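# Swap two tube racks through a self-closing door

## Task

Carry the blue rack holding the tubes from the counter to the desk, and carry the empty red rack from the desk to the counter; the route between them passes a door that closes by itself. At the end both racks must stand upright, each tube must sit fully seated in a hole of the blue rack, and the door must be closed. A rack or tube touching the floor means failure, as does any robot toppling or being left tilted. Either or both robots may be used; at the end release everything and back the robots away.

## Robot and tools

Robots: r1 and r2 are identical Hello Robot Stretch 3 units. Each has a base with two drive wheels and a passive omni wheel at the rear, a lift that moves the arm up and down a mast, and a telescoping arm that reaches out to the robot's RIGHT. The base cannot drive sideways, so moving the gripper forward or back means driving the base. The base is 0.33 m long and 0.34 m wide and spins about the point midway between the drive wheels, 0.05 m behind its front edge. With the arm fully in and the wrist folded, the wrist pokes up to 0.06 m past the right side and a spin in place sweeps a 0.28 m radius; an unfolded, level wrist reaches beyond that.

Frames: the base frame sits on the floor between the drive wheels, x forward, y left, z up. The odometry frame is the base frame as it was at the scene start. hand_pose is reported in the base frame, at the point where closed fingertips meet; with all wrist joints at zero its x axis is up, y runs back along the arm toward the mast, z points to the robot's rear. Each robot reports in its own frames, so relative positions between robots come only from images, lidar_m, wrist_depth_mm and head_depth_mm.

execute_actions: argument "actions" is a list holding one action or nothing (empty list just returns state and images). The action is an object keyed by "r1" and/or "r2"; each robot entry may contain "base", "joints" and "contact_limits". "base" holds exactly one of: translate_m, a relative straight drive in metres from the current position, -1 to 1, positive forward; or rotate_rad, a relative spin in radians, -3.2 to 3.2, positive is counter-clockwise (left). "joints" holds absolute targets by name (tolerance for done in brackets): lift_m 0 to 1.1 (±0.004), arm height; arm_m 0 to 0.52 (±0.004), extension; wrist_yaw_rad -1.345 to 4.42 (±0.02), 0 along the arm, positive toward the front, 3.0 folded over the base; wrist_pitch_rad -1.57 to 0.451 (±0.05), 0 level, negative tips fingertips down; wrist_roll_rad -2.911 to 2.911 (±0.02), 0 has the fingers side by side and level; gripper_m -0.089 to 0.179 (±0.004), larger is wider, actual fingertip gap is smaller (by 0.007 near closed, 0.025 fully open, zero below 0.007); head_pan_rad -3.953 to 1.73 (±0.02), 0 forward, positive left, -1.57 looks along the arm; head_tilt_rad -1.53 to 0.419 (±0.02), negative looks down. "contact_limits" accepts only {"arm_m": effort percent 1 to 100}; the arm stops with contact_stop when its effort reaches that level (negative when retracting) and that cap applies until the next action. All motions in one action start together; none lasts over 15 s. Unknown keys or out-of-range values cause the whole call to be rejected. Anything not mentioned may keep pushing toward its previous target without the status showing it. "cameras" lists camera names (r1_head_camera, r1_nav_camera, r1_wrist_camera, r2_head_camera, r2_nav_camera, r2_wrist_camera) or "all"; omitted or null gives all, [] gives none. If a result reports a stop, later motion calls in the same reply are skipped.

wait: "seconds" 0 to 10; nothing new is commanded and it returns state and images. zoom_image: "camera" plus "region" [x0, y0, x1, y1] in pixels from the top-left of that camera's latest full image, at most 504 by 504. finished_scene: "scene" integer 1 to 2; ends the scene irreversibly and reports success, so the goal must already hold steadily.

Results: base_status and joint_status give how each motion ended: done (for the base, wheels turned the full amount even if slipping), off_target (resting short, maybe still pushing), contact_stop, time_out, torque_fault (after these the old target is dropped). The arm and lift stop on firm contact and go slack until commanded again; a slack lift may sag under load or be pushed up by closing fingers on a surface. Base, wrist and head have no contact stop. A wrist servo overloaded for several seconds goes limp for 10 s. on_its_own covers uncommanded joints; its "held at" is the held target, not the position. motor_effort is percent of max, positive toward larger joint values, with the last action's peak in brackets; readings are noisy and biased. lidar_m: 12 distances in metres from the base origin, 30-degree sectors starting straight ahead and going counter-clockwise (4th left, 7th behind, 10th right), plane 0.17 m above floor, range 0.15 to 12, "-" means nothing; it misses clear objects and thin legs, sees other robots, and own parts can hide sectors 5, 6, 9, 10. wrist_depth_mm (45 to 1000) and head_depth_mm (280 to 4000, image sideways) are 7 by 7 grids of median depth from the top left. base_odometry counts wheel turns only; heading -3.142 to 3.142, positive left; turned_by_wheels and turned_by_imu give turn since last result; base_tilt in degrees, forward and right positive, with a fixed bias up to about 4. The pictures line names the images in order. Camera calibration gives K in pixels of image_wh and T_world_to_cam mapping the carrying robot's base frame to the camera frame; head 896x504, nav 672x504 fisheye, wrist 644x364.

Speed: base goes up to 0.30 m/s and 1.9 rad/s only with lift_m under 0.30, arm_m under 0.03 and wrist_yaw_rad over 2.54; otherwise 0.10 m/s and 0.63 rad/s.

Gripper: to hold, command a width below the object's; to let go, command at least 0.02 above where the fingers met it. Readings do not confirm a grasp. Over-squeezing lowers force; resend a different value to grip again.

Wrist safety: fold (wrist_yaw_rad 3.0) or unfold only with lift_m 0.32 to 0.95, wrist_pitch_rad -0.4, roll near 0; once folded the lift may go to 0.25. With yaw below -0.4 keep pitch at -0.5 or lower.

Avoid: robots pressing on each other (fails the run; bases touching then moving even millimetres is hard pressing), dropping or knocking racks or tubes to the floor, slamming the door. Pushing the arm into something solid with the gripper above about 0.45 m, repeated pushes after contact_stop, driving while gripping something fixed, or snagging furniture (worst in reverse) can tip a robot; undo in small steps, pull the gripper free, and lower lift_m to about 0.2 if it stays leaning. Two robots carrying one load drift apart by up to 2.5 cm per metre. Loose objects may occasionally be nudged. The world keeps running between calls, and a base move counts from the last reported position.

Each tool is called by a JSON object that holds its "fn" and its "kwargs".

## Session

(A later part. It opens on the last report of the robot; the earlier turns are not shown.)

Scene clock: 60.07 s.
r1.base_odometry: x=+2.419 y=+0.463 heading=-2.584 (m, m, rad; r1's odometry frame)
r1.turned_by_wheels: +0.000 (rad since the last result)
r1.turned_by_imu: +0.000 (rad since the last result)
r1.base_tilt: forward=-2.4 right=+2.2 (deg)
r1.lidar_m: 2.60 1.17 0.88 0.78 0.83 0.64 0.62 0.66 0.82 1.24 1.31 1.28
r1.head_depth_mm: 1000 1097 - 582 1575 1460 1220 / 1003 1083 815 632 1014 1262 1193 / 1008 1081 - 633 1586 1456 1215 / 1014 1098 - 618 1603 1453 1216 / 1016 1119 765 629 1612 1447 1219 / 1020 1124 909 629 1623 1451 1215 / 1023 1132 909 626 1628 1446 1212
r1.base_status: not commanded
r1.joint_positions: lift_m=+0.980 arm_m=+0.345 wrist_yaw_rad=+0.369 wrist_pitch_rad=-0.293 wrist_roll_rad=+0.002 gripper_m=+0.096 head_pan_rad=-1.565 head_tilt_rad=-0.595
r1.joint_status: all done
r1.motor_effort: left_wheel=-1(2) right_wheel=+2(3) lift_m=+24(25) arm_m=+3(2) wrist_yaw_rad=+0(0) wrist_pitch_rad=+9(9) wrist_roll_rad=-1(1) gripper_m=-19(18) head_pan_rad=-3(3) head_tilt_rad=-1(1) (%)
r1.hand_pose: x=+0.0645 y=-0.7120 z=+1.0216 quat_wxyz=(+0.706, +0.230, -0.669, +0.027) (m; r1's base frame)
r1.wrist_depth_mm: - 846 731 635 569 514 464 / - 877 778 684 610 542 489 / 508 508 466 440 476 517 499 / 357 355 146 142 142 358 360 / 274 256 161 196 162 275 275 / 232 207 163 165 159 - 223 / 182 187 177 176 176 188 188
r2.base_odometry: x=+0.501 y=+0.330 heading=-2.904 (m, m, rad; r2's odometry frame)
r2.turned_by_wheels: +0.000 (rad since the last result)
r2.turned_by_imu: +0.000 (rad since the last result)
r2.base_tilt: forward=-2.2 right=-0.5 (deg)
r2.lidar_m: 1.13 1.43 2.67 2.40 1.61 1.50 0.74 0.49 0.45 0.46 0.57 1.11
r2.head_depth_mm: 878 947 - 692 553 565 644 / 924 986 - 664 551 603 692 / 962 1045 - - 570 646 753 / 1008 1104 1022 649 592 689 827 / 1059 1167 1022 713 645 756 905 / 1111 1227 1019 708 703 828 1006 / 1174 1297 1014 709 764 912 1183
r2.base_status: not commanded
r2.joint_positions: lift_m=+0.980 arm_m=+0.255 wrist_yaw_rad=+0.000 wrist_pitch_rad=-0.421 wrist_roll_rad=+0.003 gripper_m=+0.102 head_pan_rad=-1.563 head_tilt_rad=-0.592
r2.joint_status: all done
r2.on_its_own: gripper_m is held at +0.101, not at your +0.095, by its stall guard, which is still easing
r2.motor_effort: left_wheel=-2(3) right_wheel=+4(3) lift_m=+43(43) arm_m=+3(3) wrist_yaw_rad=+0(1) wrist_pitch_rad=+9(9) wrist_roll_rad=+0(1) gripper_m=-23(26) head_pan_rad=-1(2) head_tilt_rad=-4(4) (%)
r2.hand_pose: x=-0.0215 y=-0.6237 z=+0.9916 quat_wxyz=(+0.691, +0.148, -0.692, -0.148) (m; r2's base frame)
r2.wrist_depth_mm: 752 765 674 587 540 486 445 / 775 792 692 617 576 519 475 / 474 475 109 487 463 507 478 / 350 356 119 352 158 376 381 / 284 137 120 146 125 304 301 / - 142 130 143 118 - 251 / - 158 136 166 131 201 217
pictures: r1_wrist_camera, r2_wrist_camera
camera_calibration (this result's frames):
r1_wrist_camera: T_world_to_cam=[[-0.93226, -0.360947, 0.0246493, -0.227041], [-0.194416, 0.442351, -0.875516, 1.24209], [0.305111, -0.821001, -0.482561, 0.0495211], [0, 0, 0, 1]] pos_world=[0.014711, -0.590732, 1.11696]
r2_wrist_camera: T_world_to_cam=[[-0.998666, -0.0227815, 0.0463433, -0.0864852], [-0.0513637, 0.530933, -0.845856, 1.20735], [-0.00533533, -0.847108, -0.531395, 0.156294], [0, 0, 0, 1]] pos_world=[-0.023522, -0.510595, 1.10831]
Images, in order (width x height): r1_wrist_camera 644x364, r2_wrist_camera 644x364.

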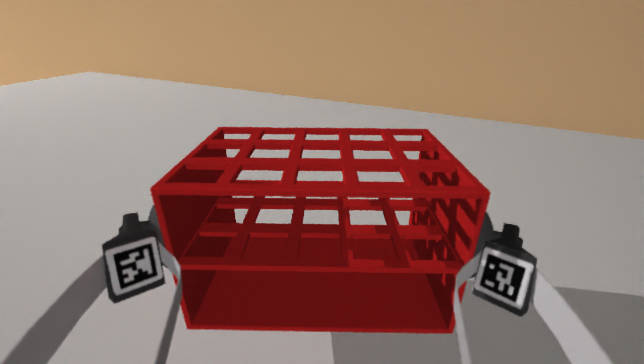

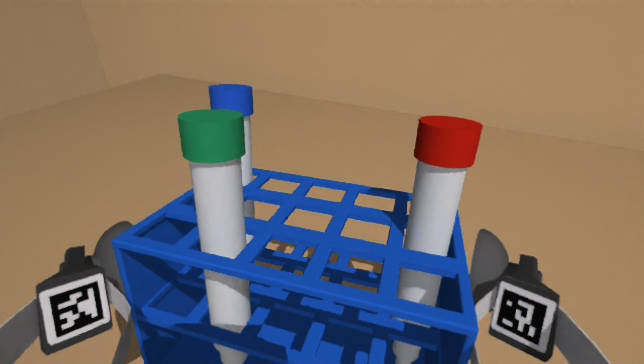

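{"fn": "execute_actions", "kwargs": {"actions": [{"r1":{"joints":{"arm_m":0.0}},"r2":{"joints":{"lift_m":0.94}}}], "cameras": []}}

{"fn": "execute_actions", "kwargs": {"actions": [{"r1":{"base":{"translate_m":0.35}},"r2":{"joints":{"gripper_m":0.179,"arm_m":0.23}}}], "cameras": []}}

{"fn": "execute_actions", "kwargs": {"actions": [{"r1":{"joints":{"wrist_yaw_rad":1.57,"head_pan_rad":1.5,"head_tilt_rad":-0.8}},"r2":{"base":{"translate_m":-0.025},"joints":{"lift_m":0.995,"wrist_pitch_rad":-0.6,"wrist_yaw_rad":0.12}}}], "cameras": ["r1_nav_camera","r1_wrist_camera","r2_wrist_camera","r2_head_camera"]}}

Scene clock: 64.53 s.
r1.base_odometry: x=+2.419 y=+0.463 heading=-2.584 (m, m, rad; r1's odometry frame)
r1.turned_by_wheels: +0.000 (rad since the last result)
r1.turned_by_imu: +0.001 (rad since the last result)
r1.base_tilt: forward=-2.3 right=+2.1 (deg)
r1.lidar_m: 2.60 1.17 0.88 0.78 0.83 0.64 0.62 0.66 0.82 1.24 1.31 1.27
r1.head_depth_mm: 999 1099 925 681 - - - / 1000 1103 922 633 - - - / 1007 1109 920 633 - - - / 1012 1115 916 660 - - 1161 / 1016 1123 913 658 - 1373 1214 / 1019 1122 913 629 409 1406 1217 / 1023 1129 911 627 535 1444 1213
r1.base_status: not commanded
r1.joint_positions: lift_m=+0.980 arm_m=+0.000 wrist_yaw_rad=+0.369 wrist_pitch_rad=-0.294 wrist_roll_rad=+0.002 gripper_m=+0.096 head_pan_rad=-1.565 head_tilt_rad=-0.595
r1.joint_status: all done
r1.motor_effort: left_wheel=-3(1) right_wheel=+2(2) lift_m=+24(24) arm_m=-4(4) wrist_yaw_rad=+0(0) wrist_pitch_rad=+9(9) wrist_roll_rad=-1(1) gripper_m=-17(18) head_pan_rad=-3(3) head_tilt_rad=-2(1) (%)
r1.hand_pose: x=+0.0645 y=-0.3676 z=+1.0213 quat_wxyz=(+0.706, +0.230, -0.669, +0.026) (m; r1's base frame)
r1.wrist_depth_mm: - - - 973 873 787 723 / - 912 898 895 888 802 740 / 512 515 473 440 478 522 519 / - 406 146 142 142 360 364 / - - 160 196 162 277 279 / - - 163 165 159 - 225 / - - - - - - 212
r2.base_odometry: x=+0.501 y=+0.330 heading=-2.904 (m, m, rad; r2's odometry frame)
r2.turned_by_wheels: +0.000 (rad since the last result)
r2.turned_by_imu: +0.000 (rad since the last result)
r2.base_tilt: forward=-2.2 right=-0.5 (deg)
r2.lidar_m: 1.13 1.43 2.67 2.41 1.61 1.50 0.74 0.49 0.45 0.46 0.57 1.11
r2.head_depth_mm: 883 954 1012 - 553 565 645 / 918 1002 1056 - 553 603 695 / 960 1051 1112 - 570 649 755 / 1009 1104 1025 657 591 690 830 / 1055 1163 1020 713 646 758 906 / 1110 1230 1014 712 703 827 1015 / 1167 1303 1011 711 763 916 1183
r2.base_status: not commanded
r2.joint_positions: lift_m=+0.940 arm_m=+0.255 wrist_yaw_rad=+0.000 wrist_pitch_rad=-0.413 wrist_roll_rad=+0.002 gripper_m=+0.111 head_pan_rad=-1.563 head_tilt_rad=-0.592
r2.joint_status: all done
r2.on_its_own: gripper_m is held at +0.110, not at your +0.095, by its stall guard, which is not easing now
r2.motor_effort: left_wheel=-3(2) right_wheel=+4(4) lift_m=+23(33) arm_m=+3(3) wrist_yaw_rad=+0(0) wrist_pitch_rad=+6(10) wrist_roll_rad=-1(1) gripper_m=-20(22) head_pan_rad=-3(3) head_tilt_rad=-4(3) (%)
r2.hand_pose: x=-0.0216 y=-0.6248 z=+0.9542 quat_wxyz=(+0.691, +0.145, -0.693, -0.145) (m; r2's base frame)
r2.wrist_depth_mm: 756 789 689 601 527 486 445 / 728 584 503 603 570 521 471 / 387 365 149 408 358 384 420 / 292 280 105 168 117 305 312 / 232 134 114 164 119 245 244 / - 136 122 141 127 - 204 / - 157 134 162 130 163 174
pictures: none
No camera images: the call's "cameras" was empty. Leave "cameras" out to get every camera's image.

Scene clock: 68.97 s.
r1.base_odometry: x=+2.121 y=+0.278 heading=-2.585 (m, m, rad; r1's odometry frame)
r1.turned_by_wheels: +0.000 (rad since the last result)
r1.turned_by_imu: +0.001 (rad since the last result)
r1.base_tilt: forward=-2.4 right=+2.2 (deg)
r1.lidar_m: 2.55 1.13 0.86 0.79 0.80 1.00 0.97 1.03 0.99 1.26 1.04 1.87
r1.head_depth_mm: 1012 1114 926 680 - - - / 1017 1119 922 634 - - - / 1021 1122 919 632 - - - / 1023 1131 916 661 - - 1166 / 1035 1138 913 659 - 1380 1220 / 1031 1142 910 629 408 1407 1213 / 1037 1143 911 627 1066 1447 1215
r1.base_status: done
r1.joint_positions: lift_m=+0.980 arm_m=+0.000 wrist_yaw_rad=+0.369 wrist_pitch_rad=-0.294 wrist_roll_rad=+0.002 gripper_m=+0.096 head_pan_rad=-1.565 head_tilt_rad=-0.595
r1.joint_status: not commanded
r1.motor_effort: left_wheel=-2(5) right_wheel=+2(6) lift_m=+24(24) arm_m=-4(4) wrist_yaw_rad=+0(0) wrist_pitch_rad=+9(9) wrist_roll_rad=-1(1) gripper_m=-19(18) head_pan_rad=-3(3) head_tilt_rad=-1(1) (%)
r1.hand_pose: x=+0.0645 y=-0.3676 z=+1.0213 quat_wxyz=(+0.706, +0.230, -0.669, +0.026) (m; r1's base frame)
r1.wrist_depth_mm: - - - - 881 794 722 / - - 890 916 907 813 749 / 538 519 477 439 480 523 527 / - 418 146 141 142 362 362 / - - 160 196 162 278 279 / - - 163 165 160 - 228 / - - - - - - -
r2.base_odometry: x=+0.501 y=+0.330 heading=-2.904 (m, m, rad; r2's odometry frame)
r2.turned_by_wheels: +0.000 (rad since the last result)
r2.turned_by_imu: +0.000 (rad since the last result)
r2.base_tilt: forward=-2.3 right=-0.5 (deg)
r2.lidar_m: 1.12 1.43 2.67 2.40 1.61 1.50 0.74 0.49 0.45 0.46 0.57 1.11
r2.head_depth_mm: 884 954 1020 - 545 566 644 / 919 997 1054 - 535 603 692 / 964 1051 1095 - 559 646 754 / 1001 1097 1034 633 591 690 828 / 1053 1157 1021 713 644 758 905 / 1115 1234 1024 712 702 829 1013 / 1170 1298 1018 707 765 912 1178
r2.base_status: not commanded
r2.joint_positions: lift_m=+0.940 arm_m=+0.230 wrist_yaw_rad=+0.000 wrist_pitch_rad=-0.416 wrist_roll_rad=+0.002 gripper_m=+0.179 head_pan_rad=-1.563 head_tilt_rad=-0.592
r2.joint_status: all done
r2.motor_effort: left_wheel=-2(3) right_wheel=+4(4) lift_m=+24(24) arm_m=-5(6) wrist_yaw_rad=+0(0) wrist_pitch_rad=+7(7) wrist_roll_rad=-1(0) gripper_m=+1(85) head_pan_rad=-2(3) head_tilt_rad=-4(3) (%)
r2.hand_pose: x=-0.0216 y=-0.5999 z=+0.9536 quat_wxyz=(+0.691, +0.146, -0.692, -0.146) (m; r2's base frame)
r2.wrist_depth_mm: 773 801 708 611 563 503 463 / 727 575 529 600 574 543 484 / 381 363 101 399 358 390 423 / 288 288 102 172 142 304 312 / 231 134 113 137 120 245 245 / - 137 126 139 118 193 204 / - 157 136 162 131 162 180
pictures: none
No camera images: the call's "cameras" was empty. Leave "cameras" out to get every camera's image.

Scene clock: 71.37 s.
r1.base_odometry: x=+2.121 y=+0.278 heading=-2.585 (m, m, rad; r1's odometry frame)
r1.turned_by_wheels: +0.000 (rad since the last result)
r1.turned_by_imu: +0.000 (rad since the last result)
r1.base_tilt: forward=-2.3 right=+2.2 (deg)
r1.lidar_m: 2.54 1.13 0.86 0.79 0.80 1.00 0.97 1.03 0.98 1.26 1.04 1.88
r1.head_depth_mm: 706 805 938 1118 1382 1297 1125 / 703 801 931 1113 1377 1293 1123 / 701 799 927 1103 1369 1291 1124 / 698 796 925 1098 1358 1283 1123 / 697 792 920 1092 1349 1291 1126 / 694 788 896 1032 1241 1288 1145 / 667 730 817 943 1256 1342 -
r1.base_status: not commanded
r1.joint_positions: lift_m=+0.980 arm_m=+0.000 wrist_yaw_rad=+1.567 wrist_pitch_rad=-0.294 wrist_roll_rad=+0.002 gripper_m=+0.096 head_pan_rad=+1.493 head_tilt_rad=-0.790
r1.joint_status: all done
r1.motor_effort: left_wheel=-2(3) right_wheel=+2(2) lift_m=+24(24) arm_m=-4(4) wrist_yaw_rad=+1(3) wrist_pitch_rad=+9(9) wrist_roll_rad=-1(1) gripper_m=-19(18) head_pan_rad=+3(44) head_tilt_rad=-3(16) (%)
r1.hand_pose: x=+0.2169 y=-0.1462 z=+1.0213 quat_wxyz=(+0.568, +0.567, -0.423, +0.420) (m; r1's base frame)
r1.wrist_depth_mm: 957 - - - - - - / 981 - - - - - - / - - - - - - 521 / - - 145 142 142 - 412 / - - 160 196 162 - - / - - 163 165 159 - - / - - - - - - 814
r2.base_odometry: x=+0.525 y=+0.336 heading=-2.904 (m, m, rad; r2's odometry frame)
r2.turned_by_wheels: +0.000 (rad since the last result)
r2.turned_by_imu: +0.000 (rad since the last result)
r2.base_tilt: forward=-2.3 right=-0.5 (deg)
r2.lidar_m: 1.15 1.46 2.69 2.36 1.59 1.48 0.73 0.48 0.44 0.45 0.56 1.13
r2.head_depth_mm: 874 931 - 665 553 552 630 / 907 970 - 664 553 588 677 / 951 1029 - - 568 632 737 / 1001 1090 1101 652 589 676 802 / 1044 1148 1024 660 608 741 884 / 1104 1219 1026 712 685 807 988 / 1164 1290 1011 708 746 888 1178
r2.base_status: done
r2.joint_positions: lift_m=+0.995 arm_m=+0.230 wrist_yaw_rad=+0.118 wrist_pitch_rad=-0.611 wrist_roll_rad=+0.002 gripper_m=+0.179 head_pan_rad=-1.563 head_tilt_rad=-0.592
r2.joint_status: all done
r2.motor_effort: left_wheel=-2(8) right_wheel=+4(7) lift_m=+42(45) arm_m=-4(4) wrist_yaw_rad=+1(2) wrist_pitch_rad=+5(5) wrist_roll_rad=-1(0) gripper_m=+1(0) head_pan_rad=-3(3) head_tilt_rad=-4(4) (%)
r2.hand_pose: x=+0.0016 y=-0.5700 z=+0.9667 quat_wxyz=(+0.685, +0.252, -0.661, -0.173) (m; r2's base frame)
r2.wrist_depth_mm: 688 550 557 565 556 512 462 / 399 414 379 418 426 435 446 / 326 330 174 338 325 345 349 / 272 276 157 181 140 285 286 / 236 228 149 185 146 244 243 / - 206 194 162 169 211 213 / 179 183 185 181 183 184 196
pictures: r1_nav_camera (sideways: a quarter turn counterclockwise sets it upright), r1_wrist_camera, r2_head_camera (sideways: a quarter turn clockwise sets it upright), r2_wrist_camera
camera_calibration (this result's frames):
r1_nav_camera: T_world_to_cam=[[0.0535695, 0.734436, 0.676561, -0.847082], [0.994599, -0.0995603, 0.0293254, 0.0130092], [0.0888962, 0.671336, -0.735803, 0.918576], [0, 0, 0, 1]] pos_world=[-0.0492191, 0.00674958, 1.24861]
r1_wrist_camera: T_world_to_cam=[[-0.00318041, -0.999691, 0.0246507, -0.175703], [-0.483644, -0.0200382, -0.875035, 1.01588], [0.875259, -0.0147051, -0.483431, 0.462509], [0, 0, 0, 1]] pos_world=[0.0859498, -0.148491, 1.11685]
r2_head_camera: T_world_to_cam=[[-0.0600163, 0.515317, -0.854896, 1.12619], [0.997543, 0.0619715, -0.0326752, 0.0354699], [0.0361411, -0.854756, -0.51777, 0.631298], [0, 0, 0, 1]] pos_world=[0.00939156, -0.0429397, 1.29081]
r2_wrist_camera: T_world_to_cam=[[-0.988051, -0.148487, 0.0413216, -0.127868], [-0.13125, 0.670031, -0.730638, 1.12694], [0.0808033, -0.727331, -0.681513, 0.401963], [0, 0, 0, 1]] pos_world=[-0.0109088, -0.481711, 1.10261]
Images, in order (width x height): r1_nav_camera 672x504, r1_wrist_camera 644x364, r2_head_camera 896x504, r2_wrist_camera 644x364.

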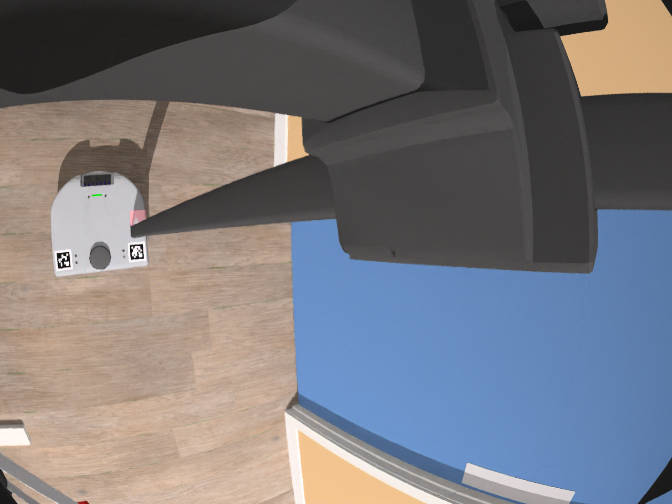

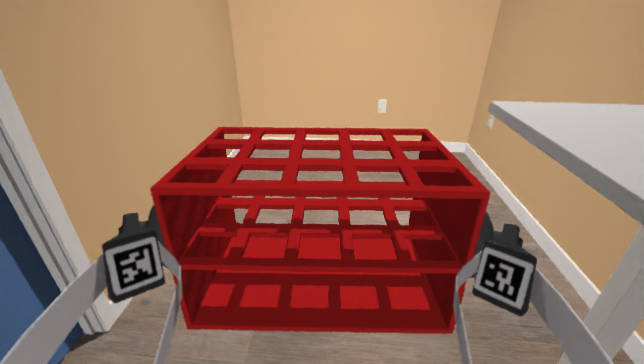

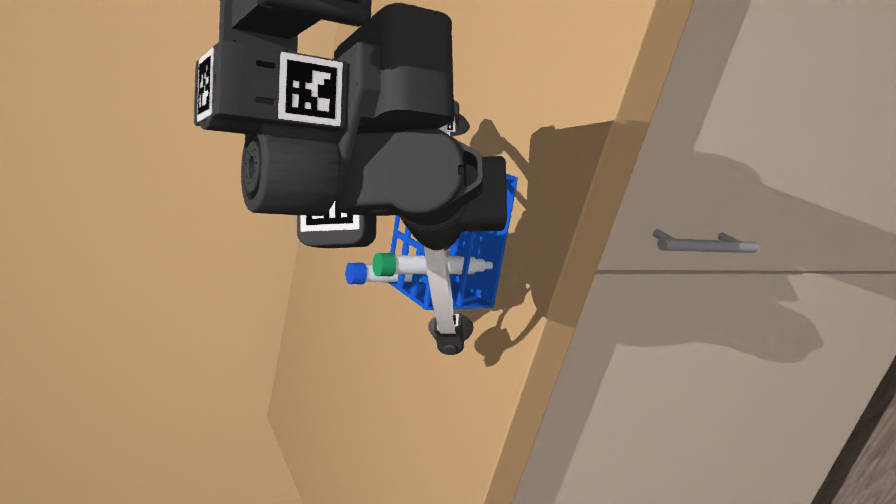

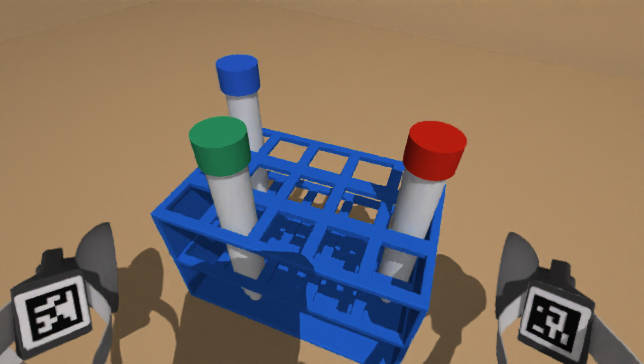

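{"fn": "execute_actions", "kwargs": {"actions": [{"r1":{"base":{"translate_m":0.75},"joints":{"wrist_yaw_rad":1.9}},"r2":{"joints":{"arm_m":0.16}}}], "cameras": []}}

{"fn": "execute_actions", "kwargs": {"actions": [{"r1":{"base":{"rotate_rad":-1.246},"joints":{"head_pan_rad":-2.9,"head_tilt_rad":-0.8}},"r2":{"base":{"translate_m":0.09},"joints":{"wrist_yaw_rad":-0.21}}}], "cameras": ["r2_wrist_camera"]}}

{"fn": "execute_actions", "kwargs": {"actions": [{"r1":{"base":{"translate_m":-0.5}},"r2":{"base":{"translate_m":-0.023},"joints":{"arm_m":0.27}}}], "cameras": ["r1_nav_camera","r2_wrist_camera"]}}

Scene clock: 81.23 s.
r1.base_odometry: x=+1.485 y=-0.119 heading=-2.585 (m, m, rad; r1's odometry frame)
r1.turned_by_wheels: +0.000 (rad since the last result)
r1.turned_by_imu: +0.003 (rad since the last result)
r1.base_tilt: forward=-2.2 right=+2.2 (deg)
r1.lidar_m: 2.05 1.00 0.75 0.73 0.85 1.20 1.73 1.56 1.33 0.85 1.36 1.93
r1.head_depth_mm: 612 698 813 968 1201 1290 1128 / 610 693 808 963 1194 1293 1125 / 595 680 788 957 1183 1288 1124 / 659 743 859 1019 1249 1295 1126 / 662 755 877 1044 1286 1293 1124 / 662 754 871 1035 1277 1288 1142 / 658 749 867 1002 1313 1339 -
r1.base_status: done
r1.joint_positions: lift_m=+0.980 arm_m=+0.000 wrist_yaw_rad=+1.897 wrist_pitch_rad=-0.294 wrist_roll_rad=+0.002 gripper_m=+0.096 head_pan_rad=+1.493 head_tilt_rad=-0.790
r1.joint_status: all done
r1.motor_effort: left_wheel=-1(2) right_wheel=+2(6) lift_m=+24(24) arm_m=-4(4) wrist_yaw_rad=+1(2) wrist_pitch_rad=+9(9) wrist_roll_rad=-1(1) gripper_m=-18(19) head_pan_rad=+3(4) head_tilt_rad=-3(3) (%)
r1.hand_pose: x=+0.2044 y=-0.0689 z=+1.0213 quat_wxyz=(+0.492, +0.629, -0.324, +0.508) (m; r1's base frame)
r1.wrist_depth_mm: 689 860 - - - - - / 696 894 - - - - - / 722 921 - - - - - / 736 899 146 142 142 - - / 765 849 160 196 162 - - / 764 - 163 165 159 - - / 851 - - - - - -
r2.base_odometry: x=+0.525 y=+0.336 heading=-2.904 (m, m, rad; r2's odometry frame)
r2.turned_by_wheels: +0.000 (rad since the last result)
r2.turned_by_imu: +0.001 (rad since the last result)
r2.base_tilt: forward=-2.2 right=-0.6 (deg)
r2.lidar_m: 1.15 1.46 2.69 2.37 1.59 1.48 0.73 0.48 0.44 0.45 0.56 1.13
r2.head_depth_mm: 874 942 - - 535 551 629 / 906 983 - - 534 592 677 / 951 1035 1100 - 542 632 734 / 1001 1084 1099 626 587 674 803 / 1043 1155 1019 714 620 745 885 / 1099 1215 1019 713 684 811 990 / 1160 1301 1016 710 746 889 1175
r2.base_status: not commanded
r2.joint_positions: lift_m=+0.995 arm_m=+0.160 wrist_yaw_rad=+0.119 wrist_pitch_rad=-0.611 wrist_roll_rad=+0.002 gripper_m=+0.179 head_pan_rad=-1.563 head_tilt_rad=-0.592
r2.joint_status: all done
r2.motor_effort: left_wheel=-2(3) right_wheel=+3(4) lift_m=+42(42) arm_m=-4(5) wrist_yaw_rad=+1(1) wrist_pitch_rad=+5(5) wrist_roll_rad=+0(0) gripper_m=+0(1) head_pan_rad=-2(2) head_tilt_rad=-4(4) (%)
r2.hand_pose: x=+0.0017 y=-0.4999 z=+0.9666 quat_wxyz=(+0.685, +0.252, -0.661, -0.173) (m; r2's base frame)
r2.wrist_depth_mm: 572 537 554 563 576 544 513 / 411 404 399 424 387 432 446 / 327 331 231 212 213 344 347 / 273 274 259 229 262 282 290 / 503 237 237 235 234 244 245 / - 217 207 210 212 211 213 / - 742 194 185 187 184 195
pictures: none
No camera images: the call's "cameras" was empty. Leave "cameras" out to get every camera's image.

Scene clock: 84.17 s.
r1.base_odometry: x=+1.485 y=-0.119 heading=+2.453 (m, m, rad; r1's odometry frame)
r1.turned_by_wheels: -1.246 (rad since the last result)
r1.turned_by_imu: -1.255 (rad since the last result)
r1.base_tilt: forward=-2.3 right=+2.1 (deg)
r1.lidar_m: 1.30 1.61 2.05 1.26 0.81 0.73 0.81 1.00 1.73 1.56 1.42 0.84
r1.head_depth_mm: 680 747 - - - - 1109 / 720 807 923 - - - 1120 / 768 865 994 1102 - - 1125 / 820 933 1078 1201 - - 1123 / 880 1011 1192 - - 1227 1121 / 948 1102 1298 - - 1235 1122 / 984 1115 1333 - - 1246 1122
r1.base_status: done
r1.joint_positions: lift_m=+0.980 arm_m=+0.000 wrist_yaw_rad=+1.898 wrist_pitch_rad=-0.294 wrist_roll_rad=+0.002 gripper_m=+0.096 head_pan_rad=-2.893 head_tilt_rad=-0.790
r1.joint_status: all done
r1.motor_effort: left_wheel=+2(7) right_wheel=-2(5) lift_m=+24(24) arm_m=-4(3) wrist_yaw_rad=+1(1) wrist_pitch_rad=+8(9) wrist_roll_rad=-1(1) gripper_m=-18(18) head_pan_rad=-4(47) head_tilt_rad=-3(3) (%)
r1.hand_pose: x=+0.2043 y=-0.0689 z=+1.0213 quat_wxyz=(+0.492, +0.629, -0.324, +0.508) (m; r1's base frame)
r1.wrist_depth_mm: - - - - - 949 815 / - - - - - - 817 / - - - - - 520 524 / - - 146 142 142 382 365 / - - 160 196 162 691 963 / - - 163 166 159 - - / - - - - - - -
r2.base_odometry: x=+0.437 y=+0.315 heading=-2.905 (m, m, rad; r2's odometry frame)
r2.turned_by_wheels: +0.000 (rad since the last result)
r2.turned_by_imu: +0.000 (rad since the last result)
r2.base_tilt: forward=-2.4 right=-0.6 (deg)
r2.lidar_m: 1.06 1.36 2.65 2.47 1.68 1.56 0.79 0.52 0.48 0.48 0.60 1.05
r2.head_depth_mm: 907 970 - - 535 599 683 / 945 1018 - - 551 640 737 / 986 1072 1138 - 624 683 798 / 1034 1133 1026 749 644 741 875 / 1084 1184 1025 711 690 803 965 / 1135 1260 1019 714 745 882 1071 / 1196 1311 1016 741 812 970 1204
r2.base_status: done
r2.joint_positions: lift_m=+0.995 arm_m=+0.160 wrist_yaw_rad=-0.208 wrist_pitch_rad=-0.611 wrist_roll_rad=+0.002 gripper_m=+0.179 head_pan_rad=-1.563 head_tilt_rad=-0.592
r2.joint_status: all done
r2.motor_effort: left_wheel=-2(3) right_wheel=+3(9) lift_m=+42(43) arm_m=-5(5) wrist_yaw_rad=-1(3) wrist_pitch_rad=+5(5) wrist_roll_rad=-1(1) gripper_m=+1(0) head_pan_rad=-4(2) head_tilt_rad=-4(4) (%)
r2.hand_pose: x=-0.0621 y=-0.4970 z=+0.9666 quat_wxyz=(+0.648, +0.141, -0.693, -0.282) (m; r2's base frame)
r2.wrist_depth_mm: 533 547 554 556 578 577 581 / 407 408 379 420 411 440 443 / 324 331 222 205 223 345 345 / 270 274 258 229 262 285 287 / 236 236 238 240 237 244 245 / - 206 206 210 210 212 215 / 402 297 194 185 187 184 195
pictures: r2_wrist_camera
camera_calibration (this result's frames):
r2_wrist_camera: T_world_to_cam=[[-0.983453, 0.176388, 0.0413176, -0.0182199], [0.0907147, 0.676889, -0.730474, 1.08669], [-0.156814, -0.714639, -0.68169, 0.451867], [0, 0, 0, 1]] pos_world=[-0.0456383, -0.409436, 1.10259]
Images, in order (width x height): r2_wrist_camera 644x364.

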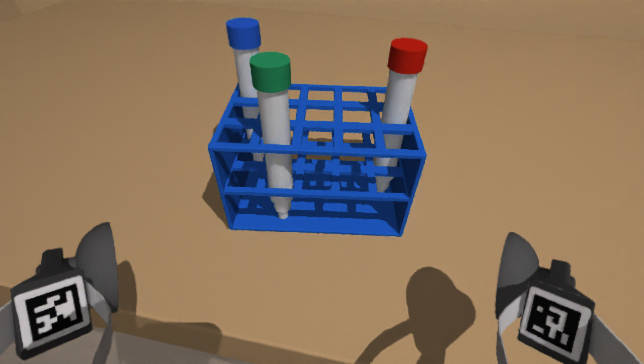

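Scene clock: 90.10 s.
r1.base_odometry: x=+1.871 y=-0.437 heading=+2.453 (m, m, rad; r1's odometry frame)
r1.turned_by_wheels: +0.000 (rad since the last result)
r1.turned_by_imu: +0.001 (rad since the last result)
r1.base_tilt: forward=-2.3 right=+2.2 (deg)
r1.lidar_m: 1.78 2.19 2.23 0.46 0.37 0.34 0.34 0.42 0.82 1.56 1.74 1.32
r1.head_depth_mm: - 296 - - - - 704 / 290 320 366 - - - 811 / 304 344 395 440 - - 951 / 325 370 430 479 - - 1084 / 349 402 473 - - 1152 1122 / 377 439 525 - - 1237 1123 / 409 483 589 - - 1248 1120
r1.base_status: done
r1.joint_positions: lift_m=+0.980 arm_m=+0.000 wrist_yaw_rad=+1.898 wrist_pitch_rad=-0.294 wrist_roll_rad=+0.002 gripper_m=+0.096 head_pan_rad=-2.893 head_tilt_rad=-0.790
r1.joint_status: not commanded
r1.motor_effort: left_wheel=+2(4) right_wheel=-3(6) lift_m=+24(24) arm_m=-4(4) wrist_yaw_rad=+1(1) wrist_pitch_rad=+9(9) wrist_roll_rad=-1(1) gripper_m=-18(18) head_pan_rad=-4(3) head_tilt_rad=-3(3) (%)
r1.hand_pose: x=+0.2043 y=-0.0689 z=+1.0213 quat_wxyz=(+0.492, +0.629, -0.324, +0.508) (m; r1's base frame)
r1.wrist_depth_mm: - - - - - - - / - - - - - 904 923 / - - - - - - - / - - 146 141 142 - - / - - 161 196 162 - - / - - 163 165 159 - - / - - - - - - -
r2.base_odometry: x=+0.460 y=+0.320 heading=-2.905 (m, m, rad; r2's odometry frame)
r2.turned_by_wheels: +0.000 (rad since the last result)
r2.turned_by_imu: +0.000 (rad since the last result)
r2.base_tilt: forward=-2.3 right=-0.5 (deg)
r2.lidar_m: 1.08 1.38 2.66 2.44 1.65 1.54 0.77 0.51 0.47 0.47 0.59 1.07
r2.head_depth_mm: 897 951 1037 694 556 588 670 / 930 987 - 638 570 627 721 / 981 1050 - 633 589 665 779 / 1029 1120 1027 688 609 725 856 / 1075 1184 1016 714 676 790 941 / 1129 1243 1019 709 729 856 1051 / 1195 1315 1016 711 793 947 1198
r2.base_status: done
r2.joint_positions: lift_m=+0.995 arm_m=+0.270 wrist_yaw_rad=-0.209 wrist_pitch_rad=-0.611 wrist_roll_rad=+0.002 gripper_m=+0.179 head_pan_rad=-1.563 head_tilt_rad=-0.592
r2.joint_status: all done
r2.motor_effort: left_wheel=-3(8) right_wheel=+3(6) lift_m=+42(42) arm_m=+3(3) wrist_yaw_rad=-1(2) wrist_pitch_rad=+5(5) wrist_roll_rad=-2(0) gripper_m=+0(1) head_pan_rad=-1(2) head_tilt_rad=-4(3) (%)
r2.hand_pose: x=-0.0623 y=-0.6065 z=+0.9666 quat_wxyz=(+0.648, +0.141, -0.693, -0.282) (m; r2's base frame)
r2.wrist_depth_mm: 539 545 559 559 531 521 494 / 398 412 413 421 433 427 437 / 321 316 320 336 341 344 347 / 273 274 162 277 264 266 287 / 233 234 88 148 146 242 246 / - 146 92 129 129 206 213 / 174 125 109 117 144 128 195
pictures: r1_nav_camera (sideways: a quarter turn counterclockwise sets it upright), r2_wrist_camera
camera_calibration (this result's frames):
r1_nav_camera: T_world_to_cam=[[-0.713036, -0.184943, 0.676295, -0.84206], [-0.224799, 0.973964, 0.0293332, 0.0204374], [-0.664112, -0.131115, -0.736046, 0.923486], [0, 0, 0, 1]] pos_world=[0.0174732, -0.0545556, 1.24861]
r2_wrist_camera: T_world_to_cam=[[-0.983268, 0.177416, 0.0413133, 0.00152998], [0.0914474, 0.676895, -0.730377, 1.16072], [-0.157545, -0.714379, -0.681793, 0.373822], [0, 0, 0, 1]] pos_world=[-0.0457469, -0.518908, 1.10257]
Images, in order (width x height): r1_nav_camera 672x504, r2_wrist_camera 644x364.

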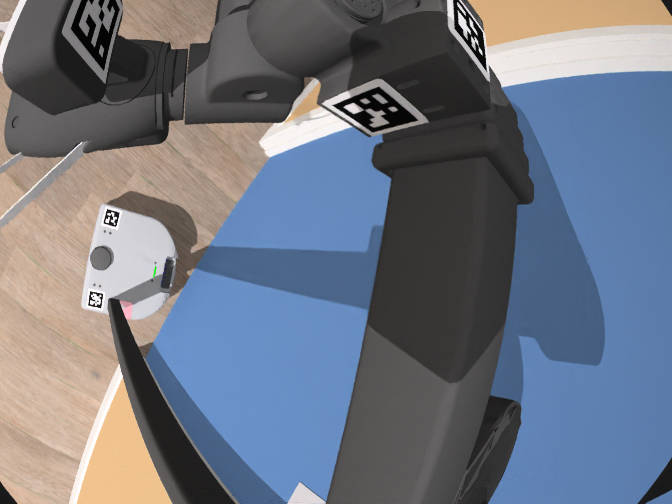

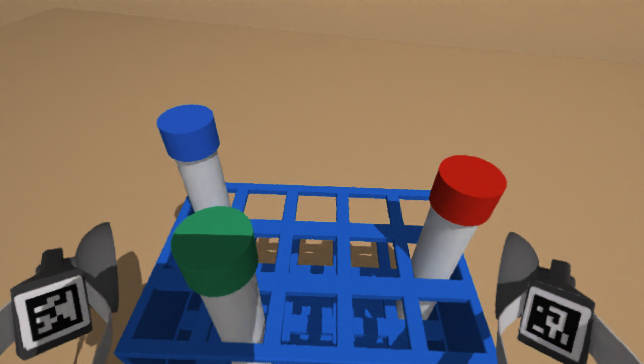

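{"fn": "execute_actions", "kwargs": {"actions": [{"r1":{"base":{"translate_m":-0.3}},"r2":{"joints":{"arm_m":0.278,"lift_m":0.97}}}], "cameras": ["r1_nav_camera","r2_wrist_camera"]}}

{"fn": "execute_actions", "kwargs": {"actions": [{"r2":{"joints":{"gripper_m":0.11}}}], "cameras": ["r2_wrist_camera"]}}

Scene clock: 94.80 s.
r1.base_odometry: x=+2.102 y=-0.627 heading=+2.453 (m, m, rad; r1's odometry frame)
r1.turned_by_wheels: +0.000 (rad since the last result)
r1.turned_by_imu: +0.001 (rad since the last result)
r1.base_tilt: forward=-2.3 right=+2.2 (deg)
r1.lidar_m: 1.61 2.53 0.35 0.35 0.39 0.29 0.28 0.29 0.40 1.45 1.78 2.04
r1.head_depth_mm: - - - - - - 657 / - - - - - - 699 / - - 289 310 - - 739 / - - 296 321 - - 792 / - - 300 - - 678 904 / - - 309 - - 718 1015 / - 287 321 - - 757 1060
r1.base_status: done
r1.joint_positions: lift_m=+0.980 arm_m=+0.000 wrist_yaw_rad=+1.899 wrist_pitch_rad=-0.294 wrist_roll_rad=+0.002 gripper_m=+0.096 head_pan_rad=-2.894 head_tilt_rad=-0.792
r1.joint_status: not commanded
r1.motor_effort: left_wheel=-2(24) right_wheel=-3(27) lift_m=+23(24) arm_m=-3(4) wrist_yaw_rad=+0(1) wrist_pitch_rad=+9(10) wrist_roll_rad=-1(1) gripper_m=-19(19) head_pan_rad=-3(3) head_tilt_rad=-2(3) (%)
r1.hand_pose: x=+0.2042 y=-0.0687 z=+1.0212 quat_wxyz=(+0.492, +0.629, -0.323, +0.508) (m; r1's base frame)
r1.wrist_depth_mm: - - - - - - - / - - - - - - - / - - - - - - - / - - 146 142 142 - - / - - 161 196 162 - - / - - 163 165 159 - - / - - - - - - -
r2.base_odometry: x=+0.460 y=+0.320 heading=-2.905 (m, m, rad; r2's odometry frame)
r2.turned_by_wheels: +0.000 (rad since the last result)
r2.turned_by_imu: +0.000 (rad since the last result)
r2.base_tilt: forward=-2.2 right=-0.6 (deg)
r2.lidar_m: 1.09 1.38 2.65 2.44 1.65 1.54 0.77 0.51 0.47 0.47 0.59 1.07
r2.head_depth_mm: 895 958 982 691 553 588 670 / 934 998 - 636 571 627 721 / 978 1061 - 632 589 665 781 / 1025 1120 1024 685 610 727 856 / 1069 1174 1021 710 676 789 942 / 1130 1237 1017 713 731 864 1053 / 1183 1315 1016 711 793 952 1206
r2.base_status: not commanded
r2.joint_positions: lift_m=+0.980 arm_m=+0.278 wrist_yaw_rad=-0.219 wrist_pitch_rad=-0.564 wrist_roll_rad=-0.009 gripper_m=+0.179 head_pan_rad=-1.563 head_tilt_rad=-0.593
r2.joint_status: lift_m contact_stop (moved -0.015 of -0.025); the others done
r2.on_its_own: lift_m is slack since a contact_stop, until your next command for it (your +0.970 is given up)
r2.motor_effort: left_wheel=-5(4) right_wheel=+8(9) lift_m=+33(36) arm_m=+5(8) wrist_yaw_rad=+7(8) wrist_pitch_rad=-14(19) wrist_roll_rad=+3(3) gripper_m=+0(0) head_pan_rad=-2(2) head_tilt_rad=-4(3) (%)
r2.hand_pose: x=-0.0659 y=-0.6214 z=+0.9610 quat_wxyz=(+0.657, +0.123, -0.693, -0.270) (m; r2's base frame)
r2.wrist_depth_mm: 627 604 590 561 532 503 483 / 425 435 438 449 463 476 481 / 329 319 339 350 351 362 367 / 271 264 269 281 287 272 297 / 233 233 132 144 146 93 248 / - 70 71 155 118 121 212 / 169 117 85 135 112 126 -
pictures: r1_nav_camera (sideways: a quarter turn counterclockwise sets it upright), r2_wrist_camera
camera_calibration (this result's frames):
r1_nav_camera: T_world_to_cam=[[-0.714254, -0.18479, 0.675051, -0.84043], [-0.224256, 0.974088, 0.0293699, 0.0203864], [-0.662986, -0.130406, -0.737187, 0.924962], [0, 0, 0, 1]] pos_world=[0.0175273, -0.0545404, 1.2486]
r2_wrist_camera: T_world_to_cam=[[-0.981672, 0.183319, 0.0520968, -0.00571804], [0.0798139, 0.643698, -0.761106, 1.17517], [-0.17306, -0.742999, -0.646532, 0.306096], [0, 0, 0, 1]] pos_world=[-0.0464354, -0.52798, 1.09263]
Images, in order (width x height): r1_nav_camera 672x504, r2_wrist_camera 644x364.

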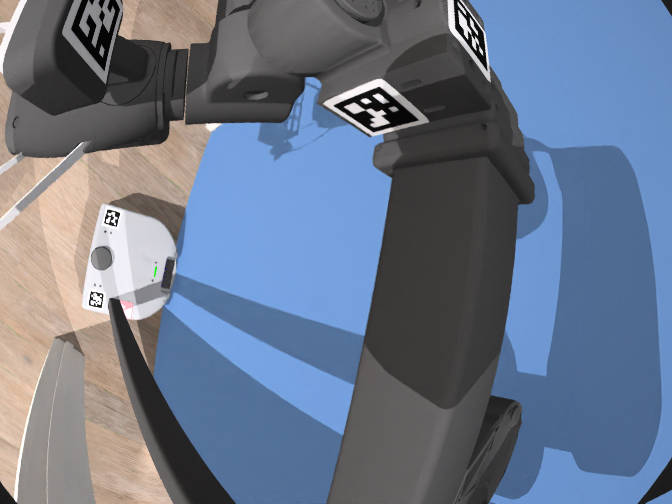

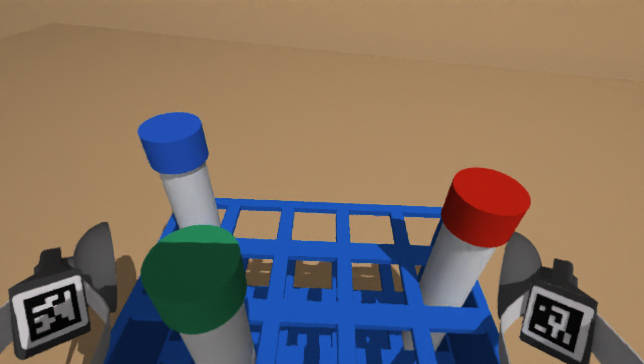

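not run: a stop came earlier in this reply.

{"fn": "execute_actions", "kwargs": {"actions": [{"r1":{"base":{"translate_m":-0.2}},"r2":{"joints":{"lift_m":0.995,"wrist_pitch_rad":-0.6}}}], "cameras": []}}

{"fn": "execute_actions", "kwargs": {"actions": [{"r1":{"base":{"translate_m":-0.15}},"r2":{"joints":{"arm_m":0.25}}}], "cameras": []}}

{"fn": "execute_actions", "kwargs": {"actions": [{"r1":{"base":{"translate_m":-0.1}},"r2":{"joints":{"lift_m":0.975}}}], "cameras": ["r1_nav_camera","r2_wrist_camera"]}}

Scene clock: 98.30 s.
r1.base_odometry: x=+2.257 y=-0.754 heading=+2.453 (m, m, rad; r1's odometry frame)
r1.turned_by_wheels: +0.000 (rad since the last result)
r1.turned_by_imu: +0.000 (rad since the last result)
r1.base_tilt: forward=-2.4 right=+2.1 (deg)
r1.lidar_m: 1.81 0.47 0.44 1.86 2.22 0.33 0.27 0.27 0.30 0.49 1.69 2.23
r1.head_depth_mm: - - - - - - 948 / - - 288 - - - 877 / - - 291 313 - - 812 / - - 288 306 - - 772 / - - 287 - - 584 754 / - - - - - 555 729 / - - - - - 523 705
r1.base_status: done
r1.joint_positions: lift_m=+0.980 arm_m=+0.000 wrist_yaw_rad=+1.899 wrist_pitch_rad=-0.294 wrist_roll_rad=+0.002 gripper_m=+0.096 head_pan_rad=-2.894 head_tilt_rad=-0.792
r1.joint_status: not commanded
r1.motor_effort: left_wheel=-3(9) right_wheel=-3(11) lift_m=+23(23) arm_m=-3(4) wrist_yaw_rad=+1(1) wrist_pitch_rad=+9(9) wrist_roll_rad=-1(1) gripper_m=-19(18) head_pan_rad=-3(3) head_tilt_rad=-2(3) (%)
r1.hand_pose: x=+0.2042 y=-0.0687 z=+1.0212 quat_wxyz=(+0.492, +0.629, -0.323, +0.508) (m; r1's base frame)
r1.wrist_depth_mm: - - - - - - - / 385 - - - - - - / 392 - - - - - - / 407 - 146 142 142 - - / 426 467 160 196 162 - - / 460 586 163 165 159 - - / - 571 - - - - -
r2.base_odometry: x=+0.460 y=+0.320 heading=-2.905 (m, m, rad; r2's odometry frame)
r2.turned_by_wheels: +0.000 (rad since the last result)
r2.turned_by_imu: +0.001 (rad since the last result)
r2.base_tilt: forward=-2.3 right=-0.5 (deg)
r2.lidar_m: 1.09 1.38 2.66 1.42 1.42 1.54 0.77 0.51 0.47 0.47 0.59 1.07
r2.head_depth_mm: 894 952 928 694 554 586 668 / 935 989 - 630 569 626 724 / 979 1042 - 629 589 665 779 / 1032 1116 1025 660 611 722 857 / 1073 1167 1020 713 676 787 942 / 1127 1246 1021 710 727 860 1055 / 1195 1321 1014 711 792 950 1203
r2.base_status: not commanded
r2.joint_positions: lift_m=+0.995 arm_m=+0.278 wrist_yaw_rad=-0.212 wrist_pitch_rad=-0.610 wrist_roll_rad=-0.004 gripper_m=+0.179 head_pan_rad=-1.563 head_tilt_rad=-0.593
r2.joint_status: all done
r2.motor_effort: left_wheel=-2(5) right_wheel=+3(8) lift_m=+42(44) arm_m=+3(5) wrist_yaw_rad=+1(7) wrist_pitch_rad=+5(11) wrist_roll_rad=+2(3) gripper_m=+1(0) head_pan_rad=-1(3) head_tilt_rad=-4(4) (%)
r2.hand_pose: x=-0.0628 y=-0.6145 z=+0.9668 quat_wxyz=(+0.650, +0.141, -0.692, -0.283) (m; r2's base frame)
r2.wrist_depth_mm: 526 541 579 553 540 508 488 / 399 402 414 421 429 433 444 / 323 325 322 334 341 346 352 / 269 266 158 277 283 287 288 / 233 236 141 149 142 98 246 / - 121 78 132 124 207 215 / 175 136 99 143 141 127 195
pictures: none
No camera images: the call's "cameras" was empty. Leave "cameras" out to get every camera's image.

Scene clock: 100.87 s.
r1.base_odometry: x=+2.372 y=-0.850 heading=+2.453 (m, m, rad; r1's odometry frame)
r1.turned_by_wheels: +0.000 (rad since the last result)
r1.turned_by_imu: +0.000 (rad since the last result)
r1.base_tilt: forward=-2.4 right=+2.2 (deg)
r1.lidar_m: 1.96 0.54 0.54 1.89 2.28 0.40 0.28 0.26 0.27 0.35 1.63 2.20
r1.head_depth_mm: - - - - - - 1107 / - - 304 - - - 1073 / - - 300 335 - - 938 / - - 292 314 - - 791 / - - 285 - - 561 710 / - - - - - 501 634 / - - - - - 451 572
r1.base_status: done
r1.joint_positions: lift_m=+0.980 arm_m=+0.000 wrist_yaw_rad=+1.899 wrist_pitch_rad=-0.294 wrist_roll_rad=+0.002 gripper_m=+0.096 head_pan_rad=-2.894 head_tilt_rad=-0.792
r1.joint_status: not commanded
r1.motor_effort: left_wheel=-3(9) right_wheel=-2(14) lift_m=+23(23) arm_m=-4(4) wrist_yaw_rad=+1(0) wrist_pitch_rad=+9(9) wrist_roll_rad=-1(1) gripper_m=-19(19) head_pan_rad=-3(4) head_tilt_rad=-3(2) (%)
r1.hand_pose: x=+0.2042 y=-0.0687 z=+1.0212 quat_wxyz=(+0.492, +0.629, -0.323, +0.508) (m; r1's base frame)
r1.wrist_depth_mm: 423 479 - - - - - / 556 490 - - - - - / 820 510 - - - - - / - 533 146 142 142 - - / - 547 160 196 162 - - / - 681 163 165 160 - - / - - 784 - - - -
r2.base_odometry: x=+0.460 y=+0.320 heading=-2.905 (m, m, rad; r2's odometry frame)
r2.turned_by_wheels: +0.000 (rad since the last result)
r2.turned_by_imu: +0.000 (rad since the last result)
r2.base_tilt: forward=-2.2 right=-0.4 (deg)
r2.lidar_m: 1.09 1.38 2.66 1.47 1.65 1.54 0.77 0.51 0.47 0.47 0.59 1.07
r2.head_depth_mm: 896 954 1010 694 554 586 670 / 934 994 - 633 569 626 724 / 973 1061 - - 588 666 784 / 1024 1117 1035 656 609 722 857 / 1077 1178 1020 712 679 789 939 / 1128 1245 1019 710 732 858 1044 / 1189 1317 1015 710 793 950 1193
r2.base_status: not commanded
r2.joint_positions: lift_m=+0.995 arm_m=+0.250 wrist_yaw_rad=-0.211 wrist_pitch_rad=-0.611 wrist_roll_rad=-0.004 gripper_m=+0.179 head_pan_rad=-1.563 head_tilt_rad=-0.593
r2.joint_status: all done
r2.motor_effort: left_wheel=-2(2) right_wheel=+3(3) lift_m=+42(42) arm_m=-3(4) wrist_yaw_rad=+1(2) wrist_pitch_rad=+5(5) wrist_roll_rad=+1(2) gripper_m=+0(0) head_pan_rad=-2(2) head_tilt_rad=-4(3) (%)
r2.hand_pose: x=-0.0627 y=-0.5869 z=+0.9667 quat_wxyz=(+0.650, +0.141, -0.692, -0.283) (m; r2's base frame)
r2.wrist_depth_mm: 524 542 549 574 547 538 503 / 405 410 415 419 426 438 448 / 325 326 307 337 342 343 348 / 271 272 103 269 129 283 289 / 233 228 109 152 142 246 246 / - 146 122 134 141 211 216 / 175 175 173 176 153 184 196
pictures: none
No camera images: the call's "cameras" was empty. Leave "cameras" out to get every camera's image.

Scene clock: 102.93 s.
r1.base_odometry: x=+2.450 y=-0.913 heading=+2.453 (m, m, rad; r1's odometry frame)
r1.turned_by_wheels: +0.000 (rad since the last result)
r1.turned_by_imu: +0.000 (rad since the last result)
r1.base_tilt: forward=-2.3 right=+2.1 (deg)
r1.lidar_m: 2.05 0.61 0.78 1.91 2.33 0.47 0.28 0.25 0.25 0.30 0.56 2.20
r1.head_depth_mm: - 302 - - - - 1109 / - 294 331 - - - 1106 / - - 315 360 - - 1061 / - - 298 327 - - 829 / - - 287 - - 559 701 / - - - - - 483 600 / - - - - - 424 523
r1.base_status: done
r1.joint_positions: lift_m=+0.980 arm_m=+0.000 wrist_yaw_rad=+1.899 wrist_pitch_rad=-0.294 wrist_roll_rad=+0.002 gripper_m=+0.096 head_pan_rad=-2.894 head_tilt_rad=-0.792
r1.joint_status: not commanded
r1.motor_effort: left_wheel=-3(8) right_wheel=-1(13) lift_m=+24(23) arm_m=-4(4) wrist_yaw_rad=+1(1) wrist_pitch_rad=+9(9) wrist_roll_rad=-1(1) gripper_m=-18(18) head_pan_rad=-3(3) head_tilt_rad=-2(2) (%)
r1.hand_pose: x=+0.2042 y=-0.0687 z=+1.0212 quat_wxyz=(+0.492, +0.629, -0.323, +0.508) (m; r1's base frame)
r1.wrist_depth_mm: 803 511 - - - - - / - 558 - - - - - / - 604 641 - - - - / - 752 146 142 142 - - / - 927 161 195 162 - - / - - 163 165 159 - - / - - 911 - - - -
r2.base_odometry: x=+0.460 y=+0.320 heading=-2.905 (m, m, rad; r2's odometry frame)
r2.turned_by_wheels: +0.000 (rad since the last result)
r2.turned_by_imu: +0.000 (rad since the last result)
r2.base_tilt: forward=-2.3 right=-0.6 (deg)
r2.lidar_m: 1.09 1.38 2.66 1.53 1.65 1.54 0.77 0.51 0.47 0.47 0.59 1.07
r2.head_depth_mm: 896 967 - 692 552 587 670 / 933 1004 - 634 571 628 718 / 981 1063 - - 590 664 780 / 1020 1121 1029 686 611 727 855 / 1071 1185 1022 714 677 790 939 / 1130 1247 1016 709 732 862 1052 / 1196 1315 1012 710 793 948 1204
r2.base_status: not commanded
r2.joint_positions: lift_m=+0.975 arm_m=+0.250 wrist_yaw_rad=-0.211 wrist_pitch_rad=-0.611 wrist_roll_rad=-0.004 gripper_m=+0.179 head_pan_rad=-1.563 head_tilt_rad=-0.593
r2.joint_status: all done
r2.motor_effort: left_wheel=-2(2) right_wheel=+4(4) lift_m=+24(36) arm_m=-5(5) wrist_yaw_rad=+1(1) wrist_pitch_rad=+5(5) wrist_roll_rad=+1(2) gripper_m=+1(1) head_pan_rad=-2(2) head_tilt_rad=-4(4) (%)
r2.hand_pose: x=-0.0627 y=-0.5868 z=+0.9473 quat_wxyz=(+0.650, +0.141, -0.692, -0.283) (m; r2's base frame)
r2.wrist_depth_mm: 474 488 501 504 539 524 502 / 357 349 355 376 386 389 398 / 291 286 138 305 164 299 316 / 244 237 93 187 132 259 260 / 210 134 109 156 129 221 221 / - 126 127 152 127 147 194 / - 161 159 157 158 166 176
pictures: r1_nav_camera (sideways: a quarter turn counterclockwise sets it upright), r2_wrist_camera
camera_calibration (this result's frames):
r1_nav_camera: T_world_to_cam=[[-0.714255, -0.18479, 0.67505, -0.84043], [-0.224256, 0.974088, 0.0293699, 0.0203864], [-0.662986, -0.130406, -0.737187, 0.924962], [0, 0, 0, 1]] pos_world=[0.0175274, -0.0545404, 1.2486]
r2_wrist_camera: T_world_to_cam=[[-0.983283, 0.176119, 0.0462229, -0.00697125], [0.0870908, 0.677834, -0.730038, 1.13332], [-0.159905, -0.713809, -0.681841, 0.374819], [0, 0, 0, 1]] pos_world=[-0.0456214, -0.499429, 1.08326]
Images, in order (width x height): r1_nav_camera 672x504, r2_wrist_camera 644x364.

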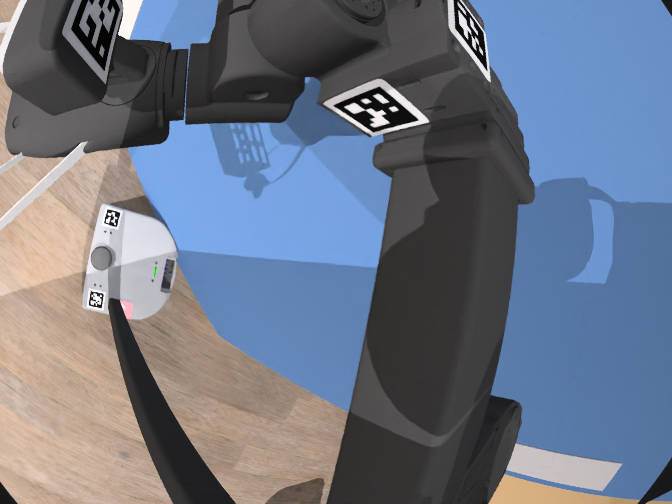

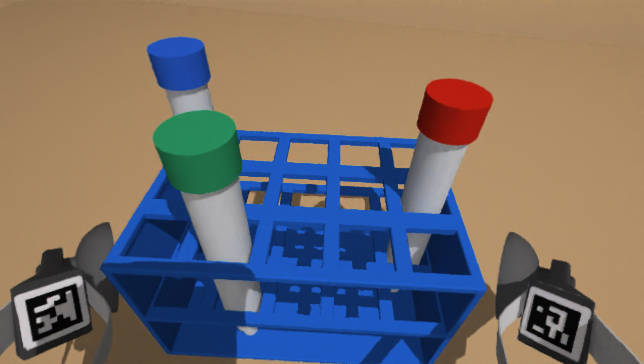

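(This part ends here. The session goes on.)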